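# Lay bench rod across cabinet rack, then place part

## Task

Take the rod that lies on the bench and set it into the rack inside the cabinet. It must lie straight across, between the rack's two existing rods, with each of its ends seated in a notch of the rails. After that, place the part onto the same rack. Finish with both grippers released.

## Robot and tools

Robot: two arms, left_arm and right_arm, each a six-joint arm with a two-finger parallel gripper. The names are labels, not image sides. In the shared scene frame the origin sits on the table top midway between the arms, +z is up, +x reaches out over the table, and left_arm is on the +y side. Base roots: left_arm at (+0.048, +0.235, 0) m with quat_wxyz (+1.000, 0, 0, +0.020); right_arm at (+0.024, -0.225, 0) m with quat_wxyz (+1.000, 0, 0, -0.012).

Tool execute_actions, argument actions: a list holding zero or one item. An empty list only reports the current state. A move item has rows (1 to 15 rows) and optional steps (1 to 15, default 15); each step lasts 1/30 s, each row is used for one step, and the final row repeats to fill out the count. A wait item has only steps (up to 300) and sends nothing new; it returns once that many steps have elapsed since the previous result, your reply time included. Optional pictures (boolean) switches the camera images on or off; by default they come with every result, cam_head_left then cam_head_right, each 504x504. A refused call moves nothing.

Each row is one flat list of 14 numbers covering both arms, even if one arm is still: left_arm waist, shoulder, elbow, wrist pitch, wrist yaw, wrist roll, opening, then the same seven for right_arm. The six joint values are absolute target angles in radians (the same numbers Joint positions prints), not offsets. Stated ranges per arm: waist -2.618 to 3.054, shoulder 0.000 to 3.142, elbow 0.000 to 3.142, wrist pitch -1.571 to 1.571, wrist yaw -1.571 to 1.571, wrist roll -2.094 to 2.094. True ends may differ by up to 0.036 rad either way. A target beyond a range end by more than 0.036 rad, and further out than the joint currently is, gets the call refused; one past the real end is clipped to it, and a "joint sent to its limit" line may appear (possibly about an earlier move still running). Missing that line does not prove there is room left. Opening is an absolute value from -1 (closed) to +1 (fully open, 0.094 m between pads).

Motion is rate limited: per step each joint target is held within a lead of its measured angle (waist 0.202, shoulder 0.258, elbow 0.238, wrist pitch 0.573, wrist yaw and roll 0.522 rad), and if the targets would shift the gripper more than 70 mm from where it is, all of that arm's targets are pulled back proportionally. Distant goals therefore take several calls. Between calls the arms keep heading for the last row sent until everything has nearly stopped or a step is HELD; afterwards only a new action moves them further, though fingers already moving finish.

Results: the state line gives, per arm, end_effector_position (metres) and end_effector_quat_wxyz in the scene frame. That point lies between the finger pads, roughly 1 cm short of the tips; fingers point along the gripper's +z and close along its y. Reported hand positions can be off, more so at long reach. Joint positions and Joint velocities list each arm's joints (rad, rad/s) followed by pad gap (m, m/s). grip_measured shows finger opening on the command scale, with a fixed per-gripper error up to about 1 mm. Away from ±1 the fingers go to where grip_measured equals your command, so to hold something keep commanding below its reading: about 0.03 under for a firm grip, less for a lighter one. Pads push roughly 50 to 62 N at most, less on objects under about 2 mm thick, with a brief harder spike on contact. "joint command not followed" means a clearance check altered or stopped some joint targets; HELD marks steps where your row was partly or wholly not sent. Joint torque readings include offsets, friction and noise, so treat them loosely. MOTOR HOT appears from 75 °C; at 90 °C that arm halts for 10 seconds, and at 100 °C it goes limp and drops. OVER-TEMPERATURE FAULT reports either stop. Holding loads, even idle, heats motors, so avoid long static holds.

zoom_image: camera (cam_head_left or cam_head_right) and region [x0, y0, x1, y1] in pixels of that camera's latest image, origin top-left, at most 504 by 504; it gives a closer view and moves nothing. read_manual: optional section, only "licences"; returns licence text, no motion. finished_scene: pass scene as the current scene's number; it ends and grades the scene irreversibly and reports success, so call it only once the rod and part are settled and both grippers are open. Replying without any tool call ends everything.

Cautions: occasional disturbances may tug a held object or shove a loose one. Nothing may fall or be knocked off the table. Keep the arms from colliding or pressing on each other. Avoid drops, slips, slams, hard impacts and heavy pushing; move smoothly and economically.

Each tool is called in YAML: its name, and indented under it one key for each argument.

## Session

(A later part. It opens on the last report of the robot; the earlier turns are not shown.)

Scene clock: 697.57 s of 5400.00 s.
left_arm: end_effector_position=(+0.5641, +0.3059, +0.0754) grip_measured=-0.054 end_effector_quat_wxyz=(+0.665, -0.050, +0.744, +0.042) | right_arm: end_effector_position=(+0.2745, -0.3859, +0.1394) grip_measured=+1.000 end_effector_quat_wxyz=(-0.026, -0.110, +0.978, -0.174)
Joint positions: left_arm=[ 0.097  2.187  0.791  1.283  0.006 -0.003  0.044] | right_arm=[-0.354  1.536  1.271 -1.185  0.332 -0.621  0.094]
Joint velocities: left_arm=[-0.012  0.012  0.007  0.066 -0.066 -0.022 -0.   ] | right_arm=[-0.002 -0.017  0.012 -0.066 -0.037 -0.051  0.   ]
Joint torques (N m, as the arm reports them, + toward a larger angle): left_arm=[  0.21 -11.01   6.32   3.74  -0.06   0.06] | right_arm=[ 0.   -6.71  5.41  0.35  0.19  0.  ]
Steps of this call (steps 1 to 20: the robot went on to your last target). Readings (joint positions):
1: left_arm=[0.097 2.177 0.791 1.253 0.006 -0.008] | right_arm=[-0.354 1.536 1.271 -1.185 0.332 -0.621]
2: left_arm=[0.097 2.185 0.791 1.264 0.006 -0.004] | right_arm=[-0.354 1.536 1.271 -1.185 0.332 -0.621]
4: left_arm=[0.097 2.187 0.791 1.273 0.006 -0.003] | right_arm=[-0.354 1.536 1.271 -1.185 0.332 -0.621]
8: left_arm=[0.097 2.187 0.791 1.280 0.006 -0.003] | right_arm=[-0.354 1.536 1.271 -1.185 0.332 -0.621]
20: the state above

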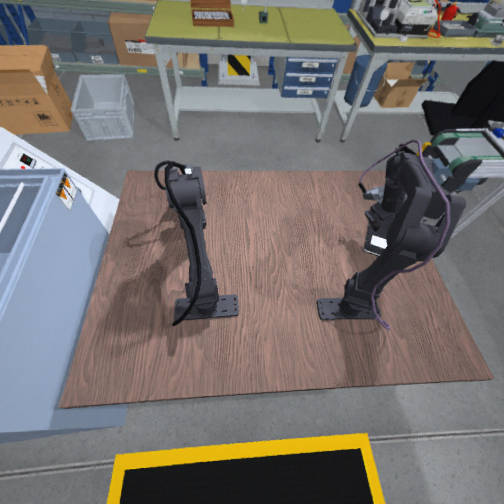

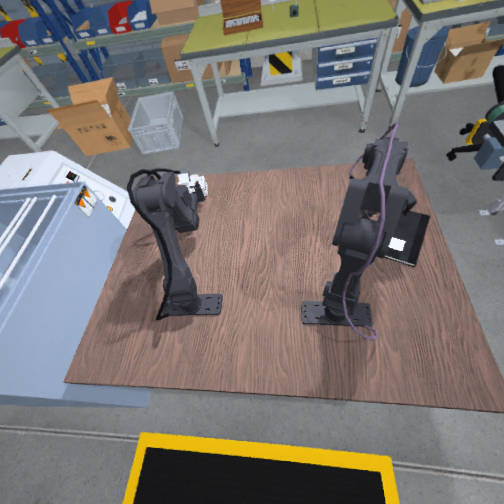

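execute_actions:
  actions:
    - {"rows":[[0.1,2.17,0.8,1.38,0,0,-0.11,-0.354,1.536,1.271,-1.185,0.332,-0.621,1],[0.1,2.17,0.8,1.35,0,0,-0.11,-0.354,1.536,1.271,-1.185,0.332,-0.621,1],[0.1,2.17,0.8,1.32,0,0,-0.11,-0.354,1.536,1.271,-1.185,0.332,-0.621,1],[0.1,2.17,0.8,1.29,0,0,-0.11,-0.354,1.536,1.271,-1.185,0.332,-0.621,1],[0.1,2.17,0.8,1.28,0,0,-0.11,-0.354,1.536,1.271,-1.185,0.332,-0.621,1],[0.1,2.17,0.8,1.28,0,0,-0.11,-0.354,1.536,1.271,-1.185,0.332,-0.621,1],[0.1,2.17,0.8,1.28,0,0,-0.07,-0.354,1.536,1.271,-1.185,0.332,-0.621,1],[0.1,2.17,0.8,1.28,0,0,-0.06,-0.354,1.536,1.271,-1.185,0.332,-0.621,1],[0.1,2.17,0.8,1.28,0,0,-0.05,-0.354,1.536,1.271,-1.185,0.332,-0.621,1],[0.1,2.17,0.8,1.28,0,0,-0.02,-0.354,1.536,1.271,-1.185,0.332,-0.621,1],[0.1,2.17,0.8,1.28,0,0,0.3,-0.354,1.536,1.271,-1.185,0.332,-0.621,1]]}
  pictures: false

execute_actions:
  actions:
    - {"rows":[[0.1,2.13,0.8,1.27,0,0,0.3,-0.354,1.536,1.271,-1.185,0.332,-0.621,1],[0.1,2.09,0.82,1.24,0,0,0.3,-0.354,1.536,1.271,-1.185,0.332,-0.621,1],[0.1,2.05,0.85,1.19,0,0,0.3,-0.354,1.536,1.271,-1.185,0.332,-0.621,1],[0.1,2.0,0.89,1.12,0,0,0.3,-0.354,1.536,1.271,-1.185,0.332,-0.621,1],[0.1,1.95,0.93,1.04,0,0,0.3,-0.354,1.536,1.271,-1.185,0.332,-0.621,1],[0.1,1.9,0.98,0.95,0,0.1,0.3,-0.354,1.536,1.271,-1.185,0.332,-0.621,1],[0.1,1.85,1.03,0.85,0,0.2,0.3,-0.354,1.536,1.271,-1.185,0.332,-0.621,1],[0.1,1.8,1.09,0.75,0,0.3,0.3,-0.354,1.536,1.271,-1.185,0.332,-0.621,1],[0.1,1.75,1.15,0.65,0,0.4,0.3,-0.354,1.536,1.271,-1.185,0.332,-0.621,1],[0.1,1.7,1.21,0.55,0,0.5,0.3,-0.354,1.536,1.271,-1.185,0.332,-0.621,1],[0.1,1.66,1.27,0.45,0,0.6,0.3,-0.354,1.536,1.271,-1.185,0.332,-0.621,1],[0.1,1.63,1.33,0.35,0,0.7,0.3,-0.354,1.536,1.271,-1.185,0.332,-0.621,1],[0.1,1.61,1.39,0.25,0,0.8,0.3,-0.354,1.536,1.271,-1.185,0.332,-0.621,1],[0.1,1.6,1.45,0.15,0,0.9,0.3,-0.354,1.536,1.271,-1.185,0.332,-0.621,1],[0.3,1.6,1.75,-0.46,-0.1,1.475,-0.45,-0.354,1.536,1.271,-1.185,0.332,-0.621,1]]}
  pictures: false

execute_actions:
  actions:
    - {"steps":15}
  pictures: false

execute_actions:
  actions:
    - {"rows":[[1.405,1.7,1.9,-0.46,-0.1,1.475,-0.45,-0.354,1.536,1.271,-1.185,0.332,-0.621,1]]}
  pictures: false

execute_actions:
  actions:
    - {"steps":25}
  pictures: false

execute_actions:
  actions:
    - {"rows":[[1.405,1.73,1.92,-0.46,-0.1,1.475,-0.45,-0.354,1.536,1.271,-1.185,0.332,-0.621,1],[1.405,1.76,1.94,-0.46,-0.1,1.475,-0.45,-0.354,1.536,1.271,-1.185,0.332,-0.621,1],[1.405,1.79,1.96,-0.46,-0.1,1.475,-0.45,-0.354,1.536,1.271,-1.185,0.332,-0.621,1],[1.405,1.82,1.96,-0.46,-0.1,1.475,-0.45,-0.354,1.536,1.271,-1.185,0.332,-0.621,1],[1.405,1.85,1.96,-0.46,-0.1,1.475,-0.45,-0.354,1.536,1.271,-1.185,0.332,-0.621,1],[1.405,1.88,1.96,-0.46,-0.1,1.475,-0.45,-0.354,1.536,1.271,-1.185,0.332,-0.621,1],[1.405,1.91,1.96,-0.46,-0.1,1.475,-0.45,-0.354,1.536,1.271,-1.185,0.332,-0.621,1],[1.405,1.94,1.96,-0.46,-0.1,1.475,-0.45,-0.354,1.536,1.271,-1.185,0.332,-0.621,1],[1.405,1.965,1.96,-0.46,-0.1,1.475,-0.45,-0.354,1.536,1.271,-1.185,0.332,-0.621,1],[1.405,1.99,1.96,-0.46,-0.1,1.475,-0.45,-0.354,1.536,1.271,-1.185,0.332,-0.621,1],[1.405,2.01,1.96,-0.46,-0.1,1.475,-0.45,-0.354,1.536,1.271,-1.185,0.332,-0.621,1],[1.405,2.03,1.96,-0.46,-0.1,1.475,-0.45,-0.354,1.536,1.271,-1.185,0.332,-0.621,1],[1.405,2.045,1.96,-0.46,-0.1,1.475,-0.45,-0.354,1.536,1.271,-1.185,0.332,-0.621,1],[1.405,2.06,1.96,-0.46,-0.1,1.475,-0.45,-0.354,1.536,1.271,-1.185,0.332,-0.621,1],[1.405,2.07,1.96,-0.46,-0.1,1.475,-0.45,-0.354,1.536,1.271,-1.185,0.332,-0.621,1]]}
  pictures: false

execute_actions:
  actions:
    - {"steps":15}

Scene clock: 747.80 s of 5400.00 s.
left_arm: end_effector_position=(+0.5635, +0.3058, +0.0710) grip_measured=+0.297 end_effector_quat_wxyz=(+0.658, -0.049, +0.750, +0.044) | right_arm: end_effector_position=(+0.2745, -0.3859, +0.1394) grip_measured=+1.000 end_effector_quat_wxyz=(-0.026, -0.110, +0.978, -0.174)
Joint positions: left_arm=[0.097 2.187 0.791 1.265 0.006 0.002 0.061] | right_arm=[-0.354  1.536  1.271 -1.185  0.332 -0.621  0.094]
Joint velocities: left_arm=[-0.012 -0.012  0.012  0.037 -0.051  0.037  0.001] | right_arm=[-0.012 -0.012  0.007 -0.066 -0.066  0.022  0.   ]
Joint torques (N m, as the arm reports them, + toward a larger angle): left_arm=[  0.06 -10.69   6.47   2.44  -0.04  -0.03] | right_arm=[ 0.04 -6.73  5.4   0.35  0.2  -0.02]
Steps of this call (steps 1 to 15: the robot went on to your last target; steps 16 to 90: nothing new was sent; then 46.73 s passed at rest; steps 91 to 105: all 15 steps of this action). Readings (joint positions):
91: left_arm=[0.097 2.187 0.791 1.283 0.006 -0.003] | right_arm=[-0.354 1.536 1.271 -1.185 0.332 -0.621]
92: left_arm=[0.097 2.187 0.791 1.279 0.006 -0.003] | right_arm=[-0.354 1.536 1.271 -1.185 0.332 -0.621]
94: left_arm=[0.097 2.187 0.791 1.264 0.006 -0.002] | right_arm=[-0.354 1.536 1.271 -1.185 0.332 -0.621]
98: left_arm=[0.097 2.187 0.791 1.261 0.006 0.002] | right_arm=[-0.354 1.536 1.271 -1.185 0.332 -0.621]
105: the state above

Scene clock: 748.30 s of 5400.00 s.
left_arm: end_effector_position=(+0.5921, +0.3147, +0.3168) grip_measured=+0.137 end_effector_quat_wxyz=(+0.702, +0.097, +0.675, +0.204) | right_arm: end_effector_position=(+0.2745, -0.3859, +0.1394) grip_measured=+1.000 end_effector_quat_wxyz=(-0.026, -0.110, +0.978, -0.174)
Joint positions: left_arm=[0.106 1.734 1.173 0.632 0.005 0.426 0.053] | right_arm=[-0.354  1.536  1.271 -1.185  0.332 -0.621  0.094]
Joint velocities: left_arm=[ 0.252 -0.926  1.263 -1.37  -0.022  1.502 -0.422] | right_arm=[-0.007 -0.017  0.002 -0.007 -0.037  0.022  0.   ]
Joint torques (N m, as the arm reports them, + toward a larger angle): left_arm=[ 6.8  -8.41  9.62  1.75 -0.56 -0.02] | right_arm=[-0.01 -6.64  5.38  0.35  0.2   0.  ]
Steps of this call (steps 1 to 15: all 15 steps of this action). Readings (joint positions):
1: left_arm=[0.097 2.184 0.791 1.264 0.006 0.002] | right_arm=[-0.354 1.536 1.271 -1.185 0.332 -0.621]
2: left_arm=[0.097 2.174 0.791 1.254 0.006 0.002] | right_arm=[-0.354 1.536 1.271 -1.185 0.332 -0.621]
4: left_arm=[0.097 2.129 0.796 1.208 0.006 0.002] | right_arm=[-0.354 1.536 1.271 -1.185 0.332 -0.621]
8: left_arm=[0.097 2.002 0.891 1.067 0.006 0.055] | right_arm=[-0.354 1.536 1.271 -1.185 0.332 -0.621]
15: the state above

Scene clock: 748.80 s of 5400.00 s.
left_arm: end_effector_position=(+0.5119, +0.4208, +0.4327) grip_measured=-0.447 end_effector_quat_wxyz=(+0.383, +0.361, +0.681, +0.508) | right_arm: end_effector_position=(+0.2745, -0.3859, +0.1394) grip_measured=+1.000 end_effector_quat_wxyz=(-0.026, -0.110, +0.978, -0.174)
Joint positions: left_arm=[ 0.308  1.585  1.741 -0.347 -0.088  1.395  0.026] | right_arm=[-0.354  1.536  1.271 -1.185  0.332 -0.621  0.094]
Joint velocities: left_arm=[ 0.002  0.125  0.002 -0.799  0.022  0.579 -0.001] | right_arm=[-0.012  0.002  0.002 -0.081 -0.022 -0.037  0.   ]
Joint torques (N m, as the arm reports them, + toward a larger angle): left_arm=[-0.86 -6.34  9.49  2.35 -0.11  0.04] | right_arm=[ 0.01 -6.68  5.45  0.35  0.2  -0.01]
Steps of this call (steps 1 to 15: the robot went on to your last target). Readings (joint positions):
1: left_arm=[0.124 1.704 1.218 0.579 0.004 0.483] | right_arm=[-0.354 1.536 1.271 -1.185 0.332 -0.621]
2: left_arm=[0.153 1.680 1.268 0.516 -0.002 0.547] | right_arm=[-0.354 1.536 1.271 -1.185 0.332 -0.621]
4: left_arm=[0.226 1.649 1.397 0.334 -0.025 0.719] | right_arm=[-0.354 1.536 1.271 -1.185 0.332 -0.621]
8: left_arm=[0.319 1.629 1.681 -0.066 -0.080 1.106] | right_arm=[-0.354 1.536 1.271 -1.185 0.332 -0.621]
15: the state above

Scene clock: 749.30 s of 5400.00 s.
left_arm: end_effector_position=(+0.2871, +0.7081, +0.3926) grip_measured=-0.447 end_effector_quat_wxyz=(+0.142, +0.133, +0.798, +0.571) | right_arm: end_effector_position=(+0.2745, -0.3859, +0.1394) grip_measured=+1.000 end_effector_quat_wxyz=(-0.026, -0.110, +0.978, -0.174)
Joint positions: left_arm=[ 1.031  1.717  1.84  -0.437 -0.087  1.464  0.026] | right_arm=[-0.354  1.536  1.271 -1.185  0.332 -0.621  0.094]
Joint velocities: left_arm=[ 1.448  0.002 -0.002 -0.037 -0.007 -0.022 -0.   ] | right_arm=[-0.007  0.002  0.017 -0.022 -0.037  0.022  0.   ]
Joint torques (N m, as the arm reports them, + toward a larger angle): left_arm=[ 0.39 -9.06 12.71  2.06 -0.08  0.04] | right_arm=[ 0.   -6.71  5.41  0.36  0.18  0.  ]
Steps of this call (steps 1 to 15: all 15 steps of this action). Readings (joint positions):
1: left_arm=[0.324 1.599 1.757 -0.378 -0.079 1.409] | right_arm=[-0.354 1.536 1.271 -1.185 0.332 -0.621]
2: left_arm=[0.354 1.624 1.786 -0.393 -0.073 1.419] | right_arm=[-0.354 1.536 1.271 -1.185 0.332 -0.621]
4: left_arm=[0.447 1.666 1.826 -0.398 -0.073 1.433] | right_arm=[-0.354 1.536 1.271 -1.185 0.332 -0.621]
8: left_arm=[0.659 1.706 1.840 -0.418 -0.079 1.451] | right_arm=[-0.354 1.536 1.271 -1.185 0.332 -0.621]
15: the state above

Scene clock: 750.13 s of 5400.00 s.
left_arm: end_effector_position=(+0.0904, +0.7619, +0.4018) grip_measured=-0.447 end_effector_quat_wxyz=(+0.020, -0.024, +0.804, +0.593) | right_arm: end_effector_position=(+0.2745, -0.3859, +0.1394) grip_measured=+1.000 end_effector_quat_wxyz=(-0.026, -0.110, +0.978, -0.174)
Joint positions: left_arm=[ 1.411  1.717  1.865 -0.449 -0.111  1.472  0.026] | right_arm=[-0.354  1.536  1.271 -1.185  0.332 -0.621  0.094]
Joint velocities: left_arm=[ 0.007  0.007 -0.012  0.051  0.022  0.022 -0.001] | right_arm=[-0.012 -0.007 -0.007 -0.037  0.066  0.022  0.   ]
Joint torques (N m, as the arm reports them, + toward a larger angle): left_arm=[-0.59 -9.34 11.87  2.17  0.1   0.04] | right_arm=[ 0.01 -6.7   5.4   0.34  0.22  0.01]
Steps of this call (steps 1 to 25: the robot went on to your last target). Readings (joint positions):
1: left_arm=[1.084 1.717 1.840 -0.437 -0.088 1.464] | right_arm=[-0.354 1.536 1.271 -1.185 0.332 -0.621]
2: left_arm=[1.137 1.717 1.840 -0.438 -0.088 1.465] | right_arm=[-0.354 1.536 1.271 -1.185 0.332 -0.621]
4: left_arm=[1.242 1.717 1.840 -0.439 -0.090 1.467] | right_arm=[-0.354 1.536 1.271 -1.185 0.332 -0.621]
8: left_arm=[1.414 1.717 1.854 -0.447 -0.105 1.469] | right_arm=[-0.354 1.536 1.271 -1.185 0.332 -0.621]
25: the state above

Scene clock: 750.63 s of 5400.00 s.
left_arm: end_effector_position=(+0.0996, +0.8378, +0.2487) grip_measured=-0.447 end_effector_quat_wxyz=(+0.004, -0.017, +0.875, +0.483) | right_arm: end_effector_position=(+0.2745, -0.3859, +0.1394) grip_measured=+1.000 end_effector_quat_wxyz=(-0.026, -0.110, +0.978, -0.174)
Joint positions: left_arm=[ 1.411  2.067  1.948 -0.448 -0.111  1.472  0.026] | right_arm=[-0.354  1.536  1.271 -1.185  0.332 -0.621  0.094]
Joint velocities: left_arm=[ 0.002  0.725 -0.002 -0.139  0.037 -0.022  0.001] | right_arm=[ 0.007 -0.012 -0.017 -0.007  0.081  0.007  0.   ]
Joint torques (N m, as the arm reports them, + toward a larger angle): left_arm=[ -0.56 -14.24  10.21   2.28   0.05   0.01] | right_arm=[ 0.01 -6.74  5.39  0.34  0.2   0.  ]
Steps of this call (steps 1 to 15: all 15 steps of this action). Readings (joint positions):
1: left_arm=[1.411 1.718 1.868 -0.452 -0.111 1.472] | right_arm=[-0.354 1.536 1.271 -1.185 0.332 -0.621]
2: left_arm=[1.411 1.724 1.878 -0.455 -0.111 1.472] | right_arm=[-0.354 1.536 1.271 -1.185 0.332 -0.621]
4: left_arm=[1.411 1.752 1.915 -0.454 -0.111 1.472] | right_arm=[-0.354 1.536 1.271 -1.185 0.332 -0.621]
8: left_arm=[1.411 1.840 1.948 -0.435 -0.111 1.472] | right_arm=[-0.354 1.536 1.271 -1.185 0.332 -0.621]
15: the state above

Scene clock: 751.13 s of 5400.00 s.
left_arm: end_effector_position=(+0.0997, +0.8387, +0.2276) grip_measured=-0.447 end_effector_quat_wxyz=(+0.001, -0.016, +0.887, +0.462) | right_arm: end_effector_position=(+0.2745, -0.3859, +0.1394) grip_measured=+1.000 end_effector_quat_wxyz=(-0.026, -0.110, +0.978, -0.174)
Joint positions: left_arm=[ 1.411  2.096  1.948 -0.467 -0.111  1.472  0.026] | right_arm=[-0.354  1.536  1.271 -1.185  0.332 -0.621  0.094]
Joint velocities: left_arm=[-0.017  0.007 -0.007  0.022 -0.022  0.066  0.001] | right_arm=[ 0.017  0.002  0.002  0.037 -0.037 -0.007  0.   ]
Joint torques (N m, as the arm reports them, + toward a larger angle): left_arm=[ -0.5  -13.35  10.23   2.17   0.06   0.02] | right_arm=[ 0.01 -6.69  5.42  0.35  0.2   0.01]
Steps of this call (steps 1 to 15: the robot went on to your last target). Readings (joint positions):
1: left_arm=[1.411 2.089 1.948 -0.455 -0.111 1.472] | right_arm=[-0.354 1.536 1.271 -1.185 0.332 -0.621]
2: left_arm=[1.411 2.104 1.948 -0.462 -0.111 1.472] | right_arm=[-0.354 1.536 1.271 -1.185 0.332 -0.621]
4: left_arm=[1.411 2.116 1.948 -0.473 -0.111 1.472] | right_arm=[-0.354 1.536 1.271 -1.185 0.332 -0.621]
8: left_arm=[1.411 2.105 1.948 -0.472 -0.111 1.472] | right_arm=[-0.354 1.536 1.271 -1.185 0.332 -0.621]
15: the state above

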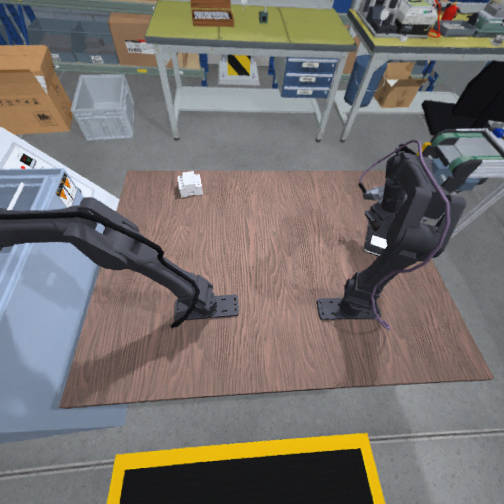

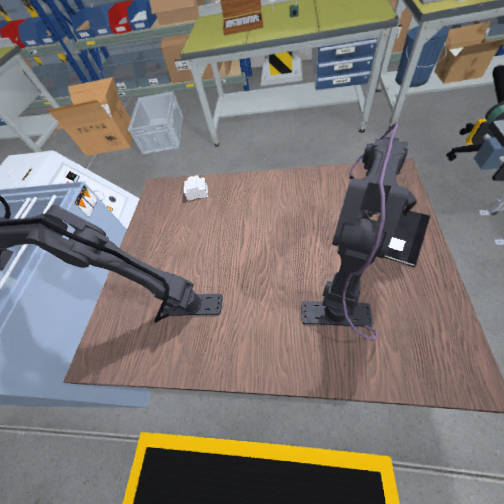

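execute_actions:
  actions:
    - {"rows":[[1.405,2.08,1.93,-0.46,-0.1,1.475,-0.45,-0.354,1.536,1.271,-1.185,0.332,-0.621,1],[1.405,2.09,1.912,-0.46,-0.1,1.475,-0.45,-0.354,1.536,1.271,-1.185,0.332,-0.621,1]],"steps":15}

execute_actions:
  actions:
    - {"rows":[[1.405,2.11,1.96,-0.455,-0.1,1.475,-0.45,-0.354,1.536,1.271,-1.185,0.332,-0.621,1],[1.405,2.13,1.99,-0.45,-0.1,1.475,-0.45,-0.354,1.536,1.271,-1.185,0.332,-0.621,1],[1.405,2.155,2.02,-0.45,-0.1,1.475,-0.45,-0.354,1.536,1.271,-1.185,0.332,-0.621,1]],"steps":15}

Scene clock: 782.63 s of 5400.00 s.
left_arm: end_effector_position=(+0.0995, +0.8366, +0.2185) grip_measured=-0.447 end_effector_quat_wxyz=(+0.000, -0.015, +0.891, +0.454) | right_arm: end_effector_position=(+0.2745, -0.3859, +0.1394) grip_measured=+1.000 end_effector_quat_wxyz=(-0.026, -0.110, +0.978, -0.174)
Joint positions: left_arm=[ 1.411  2.096  1.926 -0.463 -0.111  1.472  0.026] | right_arm=[-0.354  1.536  1.271 -1.185  0.332 -0.621  0.094]
Joint velocities: left_arm=[-0.012 -0.002  0.002 -0.007 -0.051  0.051  0.   ] | right_arm=[ 0.012  0.002 -0.007  0.022 -0.007  0.022  0.   ]
Joint torques (N m, as the arm reports them, + toward a larger angle): left_arm=[ -0.45 -11.99   7.93   2.1    0.06   0.03] | right_arm=[-0.01 -6.71  5.41  0.34  0.2  -0.01]
Steps of this call (steps 1 to 15: the robot went on to your last target; steps 16 to 90: nothing new was sent; then 28.00 s passed at rest; steps 91 to 105: all 15 steps of this action). Readings (joint positions):
91: left_arm=[1.411 2.096 1.948 -0.467 -0.111 1.472] | right_arm=[-0.354 1.536 1.271 -1.185 0.332 -0.621]
92: left_arm=[1.411 2.096 1.945 -0.465 -0.111 1.472] | right_arm=[-0.354 1.536 1.271 -1.185 0.332 -0.621]
94: left_arm=[1.411 2.096 1.939 -0.463 -0.111 1.472] | right_arm=[-0.354 1.536 1.271 -1.185 0.332 -0.621]
98: left_arm=[1.411 2.096 1.926 -0.463 -0.111 1.472] | right_arm=[-0.354 1.536 1.271 -1.185 0.332 -0.621]
105: the state above

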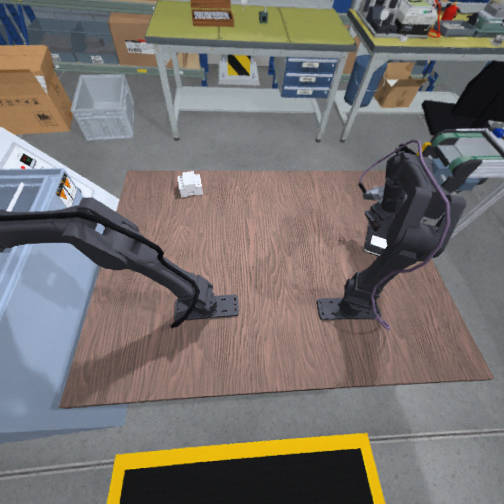

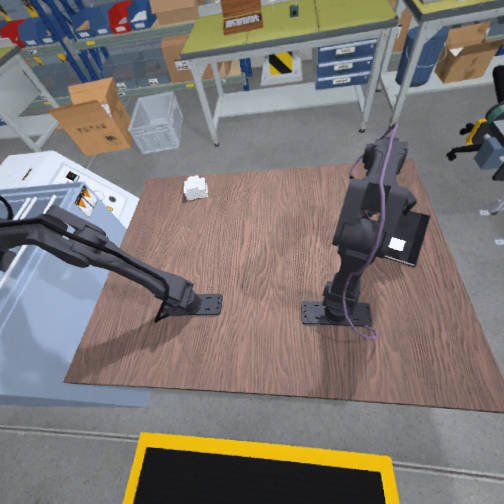

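Scene clock: 783.13 s of 5400.00 s.
left_arm: end_effector_position=(+0.1012, +0.8510, +0.2117) grip_measured=-0.447 end_effector_quat_wxyz=(+0.001, -0.016, +0.889, +0.458) | right_arm: end_effector_position=(+0.2745, -0.3859, +0.1394) grip_measured=+1.000 end_effector_quat_wxyz=(-0.026, -0.110, +0.978, -0.174)
Joint positions: left_arm=[ 1.411  2.155  1.984 -0.452 -0.111  1.472  0.026] | right_arm=[-0.354  1.536  1.271 -1.185  0.332 -0.621  0.094]
Joint velocities: left_arm=[-0.002  0.002  0.002  0.037  0.022 -0.007  0.   ] | right_arm=[-0.022 -0.002 -0.002 -0.051  0.007 -0.022  0.   ]
Joint torques (N m, as the arm reports them, + toward a larger angle): left_arm=[ -0.52 -12.01  12.44   2.09   0.08   0.02] | right_arm=[ 0.04 -6.71  5.4   0.34  0.2   0.  ]
Steps of this call (steps 1 to 15: all 15 steps of this action). Readings (joint positions):
1: left_arm=[1.411 2.096 1.926 -0.463 -0.111 1.472] | right_arm=[-0.354 1.536 1.271 -1.185 0.332 -0.621]
2: left_arm=[1.411 2.100 1.932 -0.464 -0.111 1.472] | right_arm=[-0.354 1.536 1.271 -1.185 0.332 -0.621]
4: left_arm=[1.411 2.124 1.966 -0.461 -0.111 1.472] | right_arm=[-0.354 1.536 1.271 -1.185 0.332 -0.621]
8: left_arm=[1.411 2.148 1.984 -0.452 -0.111 1.472] | right_arm=[-0.354 1.536 1.271 -1.185 0.332 -0.621]
15: the state above

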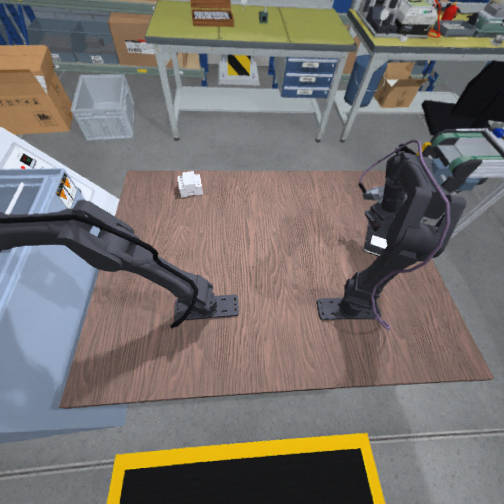

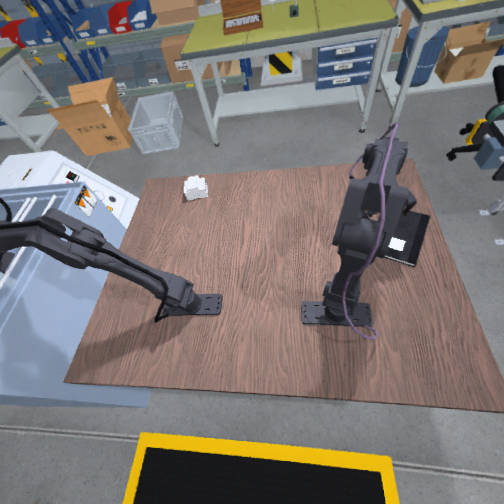

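execute_actions:
  actions:
    - {"rows":[[1.405,2.172,1.99,-0.46,-0.1,1.475,-0.45,-0.354,1.536,1.271,-1.185,0.332,-0.621,1]],"steps":15}
  pictures: false

execute_actions:
  actions:
    - {"rows":[[1.405,2.19,2.03,-0.46,-0.1,1.475,-0.45,-0.354,1.536,1.271,-1.185,0.332,-0.621,1],[1.405,2.205,2.05,-0.46,-0.1,1.475,-0.45,-0.354,1.536,1.271,-1.185,0.332,-0.621,1],[1.405,2.232,2.075,-0.46,-0.1,1.475,-0.45,-0.354,1.536,1.271,-1.185,0.332,-0.621,1]],"steps":15}

zoom_image:
  camera: "cam_head_right"
  region: [0,175,120,295]

Scene clock: 790.87 s of 5400.00 s.
left_arm: end_effector_position=(+0.1014, +0.8522, +0.2033) grip_measured=-0.447 end_effector_quat_wxyz=(-0.000, -0.015, +0.892, +0.452) | right_arm: end_effector_position=(+0.2745, -0.3859, +0.1394) grip_measured=+1.000 end_effector_quat_wxyz=(-0.026, -0.110, +0.978, -0.174)
Joint positions: left_arm=[ 1.411  2.169  1.984 -0.452 -0.111  1.472  0.026] | right_arm=[-0.354  1.536  1.271 -1.185  0.332 -0.621  0.094]
Joint velocities: left_arm=[-0.002 -0.002  0.007 -0.007  0.022  0.037  0.001] | right_arm=[-0.007 -0.012  0.002  0.066 -0.066 -0.022  0.   ]
Joint torques (N m, as the arm reports them, + toward a larger angle): left_arm=[ -0.55 -11.86   9.72   1.95   0.07   0.02] | right_arm=[ 0.04 -6.74  5.43  0.35  0.2  -0.01]
Steps of this call (steps 1 to 15: the robot went on to your last target; steps 16 to 90: nothing new was sent; then 4.23 s passed at rest; steps 91 to 105: all 15 steps of this action). Readings (joint positions):
91: left_arm=[1.411 2.156 1.984 -0.452 -0.111 1.472] | right_arm=[-0.354 1.536 1.271 -1.185 0.332 -0.621]
92: left_arm=[1.411 2.156 1.984 -0.452 -0.111 1.472] | right_arm=[-0.354 1.536 1.271 -1.185 0.332 -0.621]
94: left_arm=[1.411 2.160 1.984 -0.452 -0.111 1.472] | right_arm=[-0.354 1.536 1.271 -1.185 0.332 -0.621]
98: left_arm=[1.411 2.167 1.984 -0.452 -0.111 1.472] | right_arm=[-0.354 1.536 1.271 -1.185 0.332 -0.621]
105: the state above

Scene clock: 791.37 s of 5400.00 s.
left_arm: end_effector_position=(+0.1028, +0.8644, +0.1883) grip_measured=-0.447 end_effector_quat_wxyz=(-0.001, -0.015, +0.895, +0.447) | right_arm: end_effector_position=(+0.2745, -0.3859, +0.1394) grip_measured=+1.000 end_effector_quat_wxyz=(-0.026, -0.110, +0.978, -0.174)
Joint positions: left_arm=[ 1.411  2.234  2.039 -0.454 -0.111  1.472  0.026] | right_arm=[-0.354  1.536  1.271 -1.185  0.332 -0.621  0.094]
Joint velocities: left_arm=[-0.017  0.002 -0.002  0.007 -0.11   0.037  0.   ] | right_arm=[-0.002  0.012  0.002 -0.037 -0.051 -0.037  0.   ]
Joint torques (N m, as the arm reports them, + toward a larger angle): left_arm=[ -0.41 -12.68  12.47   1.98   0.07   0.03] | right_arm=[ 0.05 -6.71  5.45  0.34  0.19 -0.01]
Steps of this call (steps 1 to 15: all 15 steps of this action). Readings (joint positions):
1: left_arm=[1.411 2.170 1.984 -0.452 -0.111 1.472] | right_arm=[-0.354 1.536 1.271 -1.185 0.332 -0.621]
2: left_arm=[1.411 2.176 1.992 -0.454 -0.111 1.472] | right_arm=[-0.354 1.536 1.271 -1.185 0.332 -0.621]
4: left_arm=[1.411 2.199 2.025 -0.454 -0.111 1.472] | right_arm=[-0.354 1.536 1.271 -1.185 0.332 -0.621]
8: left_arm=[1.411 2.225 2.039 -0.452 -0.111 1.472] | right_arm=[-0.354 1.536 1.271 -1.185 0.332 -0.621]
15: the state above

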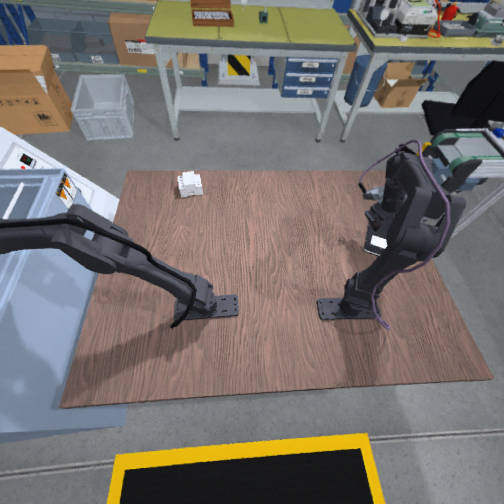

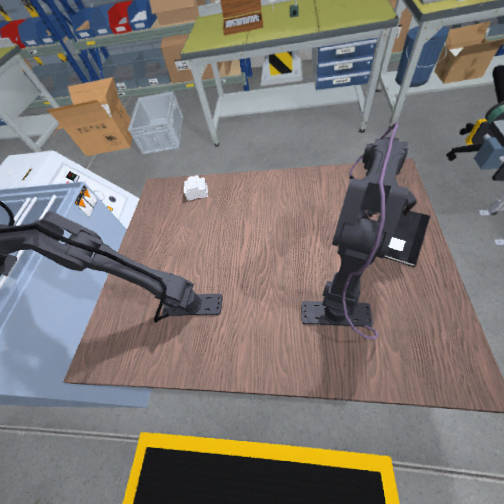

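Region (0, 175, 120, 295) of cam_head_right's 504x504 image, scaled by 4.200, with more detail than that image has.

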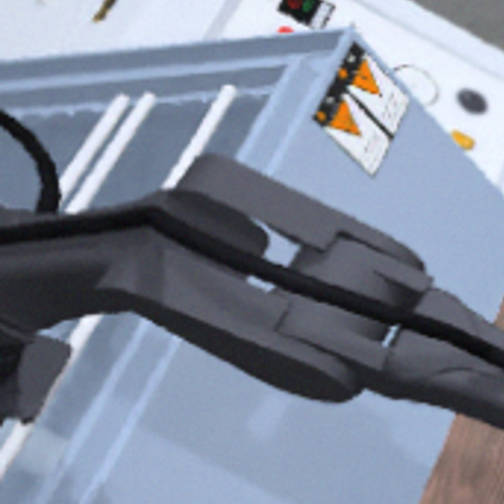

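Close, then lift.

execute_actions:
  actions:
    - {"rows":[[1.405,2.225,2.06,-0.46,-0.1,1.475,-0.7,-0.354,1.536,1.271,-1.185,0.332,-0.621,1],[1.405,2.225,2.06,-0.46,-0.1,1.475,-0.78,-0.354,1.536,1.271,-1.185,0.332,-0.621,1],[1.405,2.225,2.06,-0.46,-0.1,1.475,-0.87,-0.354,1.536,1.271,-1.185,0.332,-0.621,1]],"steps":15}
  pictures: false

execute_actions:
  actions:
    - {"rows":[[1.405,2.19,2.06,-0.46,-0.1,1.475,-0.87,-0.354,1.536,1.271,-1.185,0.332,-0.621,1],[1.405,2.172,2.06,-0.46,-0.1,1.475,-0.87,-0.354,1.536,1.271,-1.185,0.332,-0.621,1]],"steps":15}

zoom_image:
  camera: "cam_head_right"
  region: [0,175,120,295]

Scene clock: 800.27 s of 5400.00 s.
left_arm: end_effector_position=(+0.1029, +0.8653, +0.1895) grip_measured=-0.824 end_effector_quat_wxyz=(-0.001, -0.014, +0.893, +0.449) | right_arm: end_effector_position=(+0.2745, -0.3859, +0.1394) grip_measured=+1.000 end_effector_quat_wxyz=(-0.026, -0.110, +0.978, -0.174)
Joint positions: left_arm=[ 1.411  2.234  2.039 -0.448 -0.111  1.474  0.008] | right_arm=[-0.354  1.536  1.271 -1.185  0.332 -0.621  0.094]
Joint velocities: left_arm=[ 0.002 -0.027 -0.012 -0.007  0.022 -0.022  0.001] | right_arm=[ 0.002 -0.012  0.002  0.007 -0.022 -0.051  0.   ]
Joint torques (N m, as the arm reports them, + toward a larger angle): left_arm=[ -0.47 -13.28  11.01   1.91   0.07   0.  ] | right_arm=[ 0.01 -6.71  5.41  0.35  0.19  0.01]
Steps of this call (steps 1 to 15: the robot went on to your last target; steps 16 to 90: nothing new was sent; then 5.40 s passed at rest; steps 91 to 105: all 15 steps of this action). Readings (joint positions):
91: left_arm=[1.411 2.234 2.039 -0.454 -0.111 1.472] | right_arm=[-0.354 1.536 1.271 -1.185 0.332 -0.621]
92: left_arm=[1.411 2.234 2.039 -0.453 -0.111 1.472] | right_arm=[-0.354 1.536 1.271 -1.185 0.332 -0.621]
94: left_arm=[1.411 2.234 2.039 -0.448 -0.111 1.473] | right_arm=[-0.354 1.536 1.271 -1.185 0.332 -0.621]
98: left_arm=[1.411 2.234 2.039 -0.448 -0.111 1.474] | right_arm=[-0.354 1.536 1.271 -1.185 0.332 -0.621]
105: the state above

Scene clock: 800.77 s of 5400.00 s.
left_arm: end_effector_position=(+0.1024, +0.8607, +0.2040) grip_measured=-0.824 end_effector_quat_wxyz=(-0.000, -0.014, +0.890, +0.455) | right_arm: end_effector_position=(+0.2745, -0.3859, +0.1394) grip_measured=+1.000 end_effector_quat_wxyz=(-0.026, -0.110, +0.978, -0.174)
Joint positions: left_arm=[ 1.411  2.205  2.039 -0.464 -0.111  1.474  0.008] | right_arm=[-0.354  1.536  1.271 -1.185  0.332 -0.621  0.094]
Joint velocities: left_arm=[ 0.002 -0.002 -0.012 -0.037 -0.051  0.037  0.   ] | right_arm=[-0.002 -0.012 -0.007 -0.007  0.081 -0.066  0.   ]
Joint torques (N m, as the arm reports them, + toward a larger angle): left_arm=[ -0.46 -14.78  11.04   2.13   0.06  -0.01] | right_arm=[-0.01 -6.72  5.42  0.35  0.2  -0.01]
Steps of this call (steps 1 to 15: all 15 steps of this action). Readings (joint positions):
1: left_arm=[1.411 2.234 2.039 -0.448 -0.111 1.474] | right_arm=[-0.354 1.536 1.271 -1.185 0.332 -0.621]
2: left_arm=[1.411 2.231 2.039 -0.448 -0.111 1.474] | right_arm=[-0.354 1.536 1.271 -1.185 0.332 -0.621]
4: left_arm=[1.411 2.224 2.039 -0.457 -0.111 1.474] | right_arm=[-0.354 1.536 1.271 -1.185 0.332 -0.621]
8: left_arm=[1.411 2.210 2.039 -0.461 -0.111 1.474] | right_arm=[-0.354 1.536 1.271 -1.185 0.332 -0.621]
15: the state above

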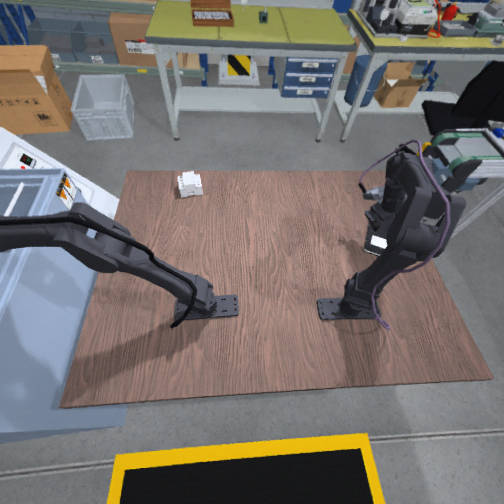

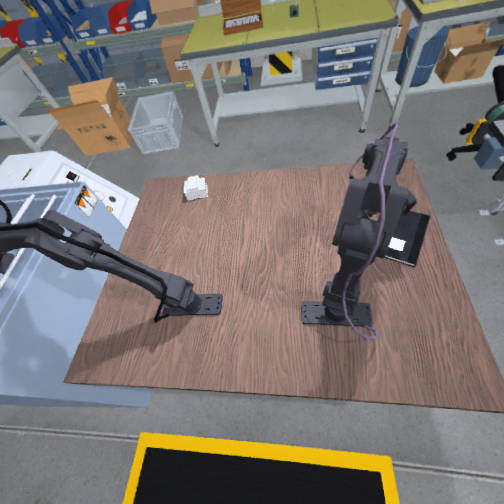

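Region (0, 175, 120, 295) of cam_head_right's 504x504 image, scaled by 4.200, with more detail than that image has.

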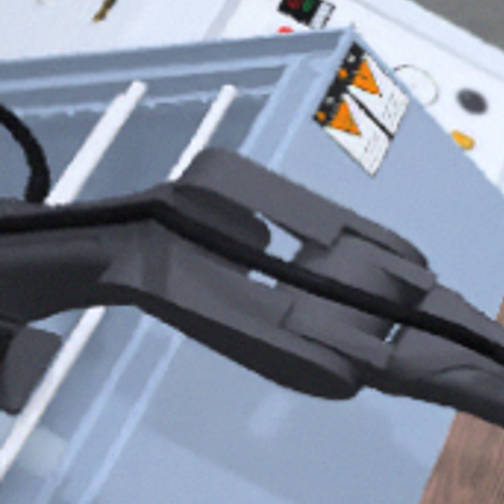

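execute_actions:
  actions:
    - {"rows":[[1.403,2.155,2.03,-0.45,-0.1,1.475,-0.87,-0.354,1.536,1.271,-1.185,0.332,-0.621,1],[1.402,2.14,2.02,-0.45,-0.1,1.475,-0.87,-0.354,1.536,1.271,-1.185,0.332,-0.621,1],[1.401,2.125,2.0,-0.45,-0.1,1.475,-0.87,-0.354,1.536,1.271,-1.185,0.332,-0.621,1],[1.4,2.11,1.98,-0.45,-0.1,1.475,-0.87,-0.354,1.536,1.271,-1.185,0.332,-0.621,1],[1.399,2.095,1.96,-0.45,-0.1,1.475,-0.87,-0.354,1.536,1.271,-1.185,0.332,-0.621,1],[1.398,2.08,1.94,-0.45,-0.1,1.475,-0.87,-0.354,1.536,1.271,-1.185,0.332,-0.621,1],[1.398,2.072,1.92,-0.45,-0.1,1.475,-0.87,-0.354,1.536,1.271,-1.185,0.332,-0.621,1],[1.398,2.072,1.905,-0.45,-0.1,1.475,-0.87,-0.354,1.536,1.271,-1.185,0.332,-0.621,1],[1.398,2.072,1.89,-0.45,-0.1,1.475,-0.87,-0.354,1.536,1.271,-1.185,0.332,-0.621,1]],"steps":15}
  pictures: false

execute_actions:
  actions:
    - {"rows":[[1.398,2.105,1.89,-0.45,-0.1,1.475,-0.87,-0.354,1.536,1.271,-1.185,0.332,-0.621,1],[1.398,2.122,1.89,-0.45,-0.1,1.475,-0.87,-0.354,1.536,1.271,-1.185,0.332,-0.621,1]],"steps":15}

zoom_image:
  camera: "cam_head_right"
  region: [0,175,120,295]

Scene clock: 818.10 s of 5400.00 s.
left_arm: end_effector_position=(+0.1030, +0.8330, +0.2074) grip_measured=-0.824 end_effector_quat_wxyz=(+0.001, -0.010, +0.897, +0.443) | right_arm: end_effector_position=(+0.2745, -0.3859, +0.1394) grip_measured=+1.000 end_effector_quat_wxyz=(-0.026, -0.110, +0.978, -0.174)
Joint positions: left_arm=[ 1.405  2.097  1.904 -0.465 -0.108  1.474  0.008] | right_arm=[-0.354  1.536  1.271 -1.185  0.332 -0.621  0.094]
Joint velocities: left_arm=[-0.012 -0.002 -0.076 -0.037  0.037  0.007 -0.   ] | right_arm=[-0.002  0.012 -0.002  0.007 -0.022 -0.11   0.   ]
Joint torques (N m, as the arm reports them, + toward a larger angle): left_arm=[ -0.62 -13.44   8.27   2.17   0.05   0.01] | right_arm=[ 0.01 -6.73  5.41  0.35  0.2   0.  ]
Steps of this call (steps 1 to 15: the robot went on to your last target; steps 16 to 90: nothing new was sent; then 13.83 s passed at rest; steps 91 to 105: all 15 steps of this action). Readings (joint positions):
91: left_arm=[1.411 2.205 2.039 -0.465 -0.111 1.474] | right_arm=[-0.354 1.536 1.271 -1.185 0.332 -0.621]
92: left_arm=[1.411 2.203 2.037 -0.465 -0.111 1.474] | right_arm=[-0.354 1.536 1.271 -1.185 0.332 -0.621]
94: left_arm=[1.410 2.185 2.014 -0.464 -0.109 1.474] | right_arm=[-0.354 1.536 1.271 -1.185 0.332 -0.621]
98: left_arm=[1.407 2.124 1.943 -0.465 -0.109 1.474] | right_arm=[-0.354 1.536 1.271 -1.185 0.332 -0.621]
105: the state above

Scene clock: 818.60 s of 5400.00 s.
left_arm: end_effector_position=(+0.1034, +0.8358, +0.1906) grip_measured=-0.824 end_effector_quat_wxyz=(-0.001, -0.010, +0.902, +0.431) | right_arm: end_effector_position=(+0.2745, -0.3859, +0.1394) grip_measured=+1.000 end_effector_quat_wxyz=(-0.026, -0.110, +0.978, -0.174)
Joint positions: left_arm=[ 1.405  2.126  1.903 -0.461 -0.108  1.475  0.008] | right_arm=[-0.354  1.536  1.271 -1.185  0.332 -0.621  0.094]
Joint velocities: left_arm=[ 0.002  0.002 -0.007 -0.037 -0.051 -0.051  0.001] | right_arm=[-0.002 -0.007 -0.002  0.022 -0.051 -0.066  0.   ]
Joint torques (N m, as the arm reports them, + toward a larger angle): left_arm=[ -0.64 -12.06   7.9    2.14   0.02  -0.01] | right_arm=[ 0.04 -6.69  5.38  0.35  0.2  -0.02]
Steps of this call (steps 1 to 15: all 15 steps of this action). Readings (joint positions):
1: left_arm=[1.405 2.098 1.903 -0.465 -0.108 1.474] | right_arm=[-0.354 1.536 1.271 -1.185 0.332 -0.621]
2: left_arm=[1.405 2.101 1.903 -0.465 -0.108 1.474] | right_arm=[-0.354 1.536 1.271 -1.185 0.332 -0.621]
4: left_arm=[1.405 2.109 1.903 -0.464 -0.108 1.474] | right_arm=[-0.354 1.536 1.271 -1.185 0.332 -0.621]
8: left_arm=[1.405 2.126 1.903 -0.463 -0.108 1.475] | right_arm=[-0.354 1.536 1.271 -1.185 0.332 -0.621]
15: the state above

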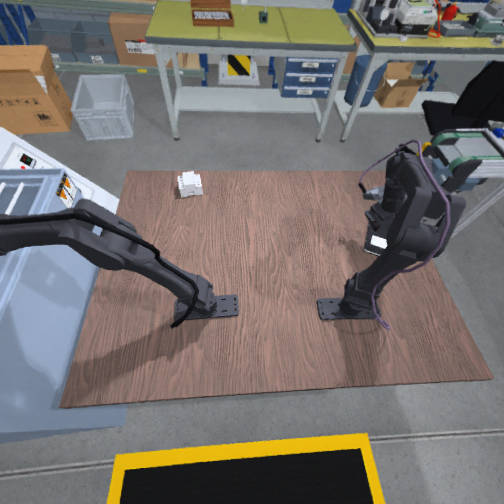

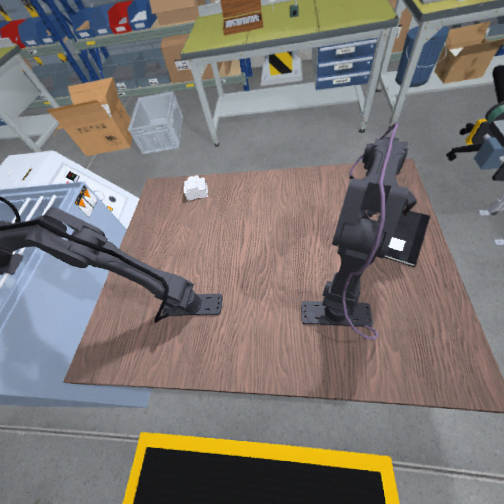

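Region (0, 175, 120, 295) of cam_head_right's 504x504 image, scaled by 4.200, with more detail than that image has.

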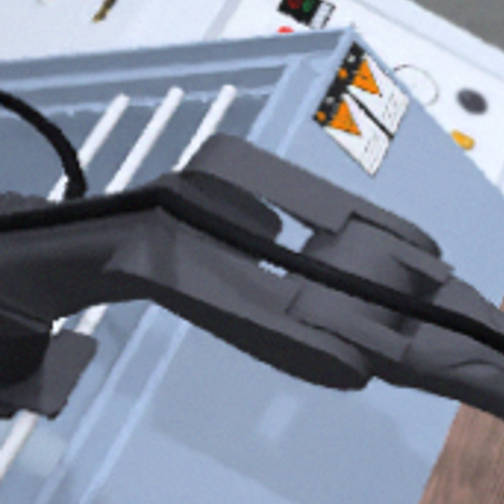

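execute_actions:
  actions:
    - {"rows":[[1.398,2.115,1.9,-0.45,-0.1,1.475,-0.45,-0.354,1.536,1.271,-1.185,0.332,-0.621,1]],"steps":10}
  pictures: false

execute_actions:
  actions:
    - {"rows":[[1.398,2.08,1.885,-0.46,-0.1,1.475,-0.45,-0.354,1.536,1.271,-1.185,0.332,-0.621,1],[1.398,2.065,1.87,-0.465,-0.1,1.475,-0.45,-0.354,1.536,1.271,-1.185,0.332,-0.621,1],[1.398,2.045,1.855,-0.47,-0.1,1.475,-0.45,-0.354,1.536,1.271,-1.185,0.332,-0.621,1],[1.398,2.025,1.84,-0.475,-0.1,1.475,-0.45,-0.354,1.536,1.271,-1.185,0.332,-0.621,1],[1.398,2.005,1.825,-0.48,-0.1,1.475,-0.45,-0.354,1.536,1.271,-1.185,0.332,-0.621,1],[1.398,1.985,1.81,-0.485,-0.1,1.475,-0.45,-0.354,1.536,1.271,-1.185,0.332,-0.621,1],[1.398,1.965,1.795,-0.49,-0.1,1.475,-0.45,-0.354,1.536,1.271,-1.185,0.332,-0.621,1]],"steps":15}
  pictures: false

execute_actions:
  actions:
    - {"rows":[[1.398,1.5,1.75,-0.6,-0.1,1.0,-0.45,-0.354,1.536,1.271,-1.185,0.332,-0.621,1]],"steps":15}
  pictures: false

execute_actions:
  actions:
    - {"rows":[[0.097,1.5,1.6,-0.75,0,0,0.6,-0.354,1.536,1.271,-1.185,0.332,-0.621,1]],"steps":15}
  pictures: false

execute_actions:
  actions:
    - {"steps":40}

zoom_image:
  camera: "cam_head_right"
  region: [0,175,120,295]

Scene clock: 831.97 s of 5400.00 s.
left_arm: end_effector_position=(+0.1034, +0.8360, +0.1909) grip_measured=-0.453 end_effector_quat_wxyz=(-0.001, -0.010, +0.902, +0.432) | right_arm: end_effector_position=(+0.2745, -0.3859, +0.1394) grip_measured=+1.000 end_effector_quat_wxyz=(-0.026, -0.110, +0.978, -0.174)
Joint positions: left_arm=[ 1.405  2.126  1.903 -0.459 -0.108  1.475  0.026] | right_arm=[-0.354  1.536  1.271 -1.185  0.332 -0.621  0.094]
Joint velocities: left_arm=[-0.007  0.012 -0.007 -0.037 -0.051 -0.066  0.001] | right_arm=[ 0.007 -0.007  0.002 -0.022 -0.022  0.051  0.   ]
Joint torques (N m, as the arm reports them, + toward a larger angle): left_arm=[ -0.6  -12.65   8.83   2.1    0.01   0.  ] | right_arm=[ 0.04 -6.71  5.42  0.34  0.19  0.01]
Steps of this call (steps 1 to 15: the robot went on to your last target; steps 16 to 90: nothing new was sent; then 10.03 s passed at rest; steps 91 to 100: all 10 steps of this action). Readings (joint positions):
91: left_arm=[1.405 2.126 1.903 -0.461 -0.108 1.475] | right_arm=[-0.354 1.536 1.271 -1.185 0.332 -0.621]
92: left_arm=[1.405 2.126 1.903 -0.460 -0.108 1.475] | right_arm=[-0.354 1.536 1.271 -1.185 0.332 -0.621]
94: left_arm=[1.405 2.126 1.903 -0.459 -0.108 1.475] | right_arm=[-0.354 1.536 1.271 -1.185 0.332 -0.621]
98: left_arm=[1.405 2.126 1.903 -0.459 -0.108 1.475] | right_arm=[-0.354 1.536 1.271 -1.185 0.332 -0.621]
100: the state above

Scene clock: 832.47 s of 5400.00 s.
left_arm: end_effector_position=(+0.0997, +0.8063, +0.2317) grip_measured=-0.453 end_effector_quat_wxyz=(+0.002, -0.011, +0.894, +0.449) | right_arm: end_effector_position=(+0.2745, -0.3859, +0.1394) grip_measured=+1.000 end_effector_quat_wxyz=(-0.026, -0.110, +0.978, -0.174)
Joint positions: left_arm=[ 1.405  1.976  1.813 -0.481 -0.108  1.475  0.026] | right_arm=[-0.354  1.536  1.271 -1.185  0.332 -0.621  0.094]
Joint velocities: left_arm=[-0.002 -0.002  0.027 -0.051  0.037 -0.125  0.   ] | right_arm=[ 0.012 -0.012 -0.012 -0.022 -0.007 -0.037  0.   ]
Joint torques (N m, as the arm reports them, + toward a larger angle): left_arm=[ -0.63 -11.54   7.42   1.93   0.03   0.  ] | right_arm=[-0.02 -6.72  5.44  0.34  0.2  -0.02]
Steps of this call (steps 1 to 15: all 15 steps of this action). Readings (joint positions):
1: left_arm=[1.405 2.125 1.903 -0.459 -0.108 1.475] | right_arm=[-0.354 1.536 1.271 -1.185 0.332 -0.621]
2: left_arm=[1.405 2.122 1.898 -0.458 -0.108 1.475] | right_arm=[-0.354 1.536 1.271 -1.185 0.332 -0.621]
4: left_arm=[1.405 2.100 1.874 -0.460 -0.108 1.475] | right_arm=[-0.354 1.536 1.271 -1.185 0.332 -0.621]
8: left_arm=[1.405 2.026 1.817 -0.477 -0.108 1.475] | right_arm=[-0.354 1.536 1.271 -1.185 0.332 -0.621]
15: the state above

Scene clock: 832.97 s of 5400.00 s.
left_arm: end_effector_position=(+0.0844, +0.6857, +0.4348) grip_measured=-0.453 end_effector_quat_wxyz=(+0.146, -0.185, +0.780, +0.580) | right_arm: end_effector_position=(+0.2745, -0.3859, +0.1394) grip_measured=+1.000 end_effector_quat_wxyz=(-0.026, -0.110, +0.978, -0.174)
Joint positions: left_arm=[ 1.405  1.477  1.752 -0.566 -0.108  1.059  0.026] | right_arm=[-0.354  1.536  1.271 -1.185  0.332 -0.621  0.094]
Joint velocities: left_arm=[ 0.017 -0.452 -0.012  0.007 -0.081 -0.286 -0.001] | right_arm=[ 0.012  0.002 -0.002 -0.066 -0.007  0.007  0.   ]
Joint torques (N m, as the arm reports them, + toward a larger angle): left_arm=[-0.65 -1.84  8.19  1.8   0.08 -0.18] | right_arm=[ 0.05 -6.72  5.39  0.35  0.2   0.  ]
Steps of this call (steps 1 to 15: all 15 steps of this action). Readings (joint positions):
1: left_arm=[1.405 1.963 1.802 -0.485 -0.108 1.427] | right_arm=[-0.354 1.536 1.271 -1.185 0.332 -0.621]
2: left_arm=[1.405 1.939 1.781 -0.504 -0.108 1.374] | right_arm=[-0.354 1.536 1.271 -1.185 0.332 -0.621]
4: left_arm=[1.405 1.876 1.755 -0.544 -0.108 1.295] | right_arm=[-0.354 1.536 1.271 -1.185 0.332 -0.621]
8: left_arm=[1.405 1.729 1.752 -0.566 -0.108 1.194] | right_arm=[-0.354 1.536 1.271 -1.185 0.332 -0.621]
15: the state above

Scene clock: 833.47 s of 5400.00 s.
left_arm: end_effector_position=(+0.3672, +0.5455, +0.3177) grip_measured=+0.597 end_effector_quat_wxyz=(+0.397, -0.256, +0.854, +0.220) | right_arm: end_effector_position=(+0.2745, -0.3859, +0.1394) grip_measured=+1.000 end_effector_quat_wxyz=(-0.026, -0.110, +0.978, -0.174)
Joint positions: left_arm=[ 0.715  1.519  1.608 -0.719 -0.035  0.19   0.075] | right_arm=[-0.354  1.536  1.271 -1.185  0.332 -0.621  0.094]
Joint velocities: left_arm=[-1.775  0.032 -0.022 -0.139  0.139 -1.033  0.   ] | right_arm=[ 0.002 -0.007 -0.002 -0.037 -0.022  0.022  0.   ]
Joint torques (N m, as the arm reports them, + toward a larger angle): left_arm=[-0.46 -7.63  8.1   2.01  0.12 -0.11] | right_arm=[ 0.   -6.73  5.41  0.34  0.2   0.  ]
Steps of this call (steps 1 to 15: all 15 steps of this action). Readings (joint positions):
1: left_arm=[1.393 1.464 1.749 -0.567 -0.108 1.015] | right_arm=[-0.354 1.536 1.271 -1.185 0.332 -0.621]
2: left_arm=[1.368 1.458 1.739 -0.572 -0.106 0.962] | right_arm=[-0.354 1.536 1.271 -1.185 0.332 -0.621]
4: left_arm=[1.295 1.458 1.713 -0.589 -0.092 0.857] | right_arm=[-0.354 1.536 1.271 -1.185 0.332 -0.621]
8: left_arm=[1.121 1.479 1.651 -0.648 -0.067 0.608] | right_arm=[-0.354 1.536 1.271 -1.185 0.332 -0.621]
15: the state above

Scene clock: 834.80 s of 5400.00 s.
left_arm: end_effector_position=(+0.4865, +0.2912, +0.3129) grip_measured=+0.597 end_effector_quat_wxyz=(+0.443, -0.051, +0.895, +0.027) | right_arm: end_effector_position=(+0.2745, -0.3859, +0.1394) grip_measured=+1.000 end_effector_quat_wxyz=(-0.026, -0.110, +0.978, -0.174)
Joint positions: left_arm=[ 0.089  1.519  1.608 -0.741  0.009  0.011  0.075] | right_arm=[-0.354  1.536  1.271 -1.185  0.332 -0.621  0.094]
Joint velocities: left_arm=[-0.012  0.002 -0.007  0.051 -0.007 -0.007  0.001] | right_arm=[-0.022 -0.002 -0.002  0.007 -0.022 -0.051  0.   ]
Joint torques (N m, as the arm reports them, + toward a larger angle): left_arm=[ 0.5  -7.58  8.04  1.98 -0.08 -0.17] | right_arm=[ 0.05 -6.72  5.4   0.35  0.19  0.01]
Steps of this call (steps 1 to 30: the robot went on to your last target; steps 31 to 40: nothing new was sent). Readings (joint positions):
1: left_arm=[0.651 1.519 1.608 -0.723 -0.031 0.159] | right_arm=[-0.354 1.536 1.271 -1.185 0.332 -0.621]
2: left_arm=[0.587 1.519 1.608 -0.725 -0.028 0.133] | right_arm=[-0.354 1.536 1.271 -1.185 0.332 -0.621]
4: left_arm=[0.456 1.519 1.608 -0.725 -0.024 0.094] | right_arm=[-0.354 1.536 1.271 -1.185 0.332 -0.621]
8: left_arm=[0.195 1.519 1.608 -0.727 -0.015 0.049] | right_arm=[-0.354 1.536 1.271 -1.185 0.332 -0.621]
40: the state above
All arms were judged still, so your last target was given up. Only a new action makes them travel on or press farther. Fingers that are still opening or closing keep moving.

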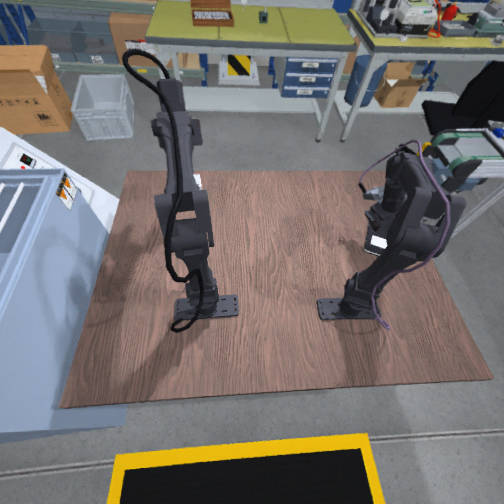

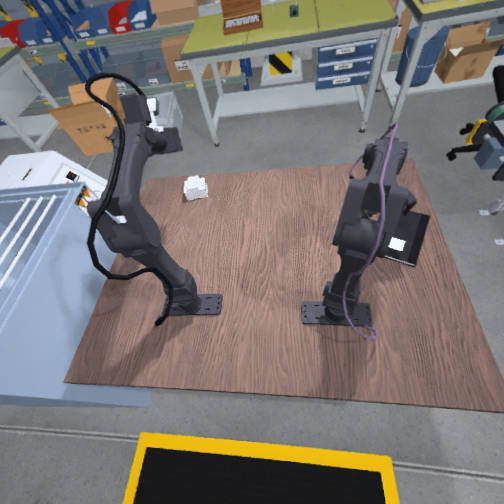

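Region (0, 175, 120, 295) of cam_head_right's 504x504 image, scaled by 4.200, with more detail than that image has.

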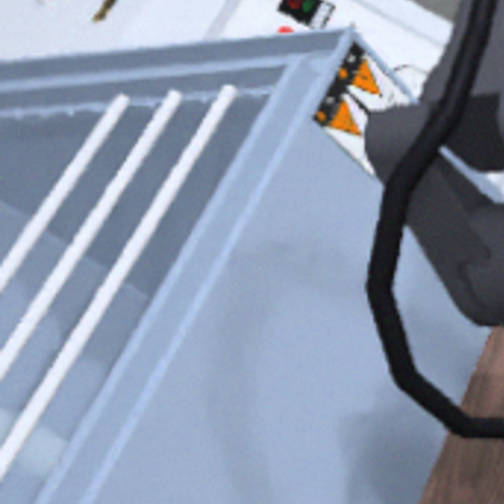

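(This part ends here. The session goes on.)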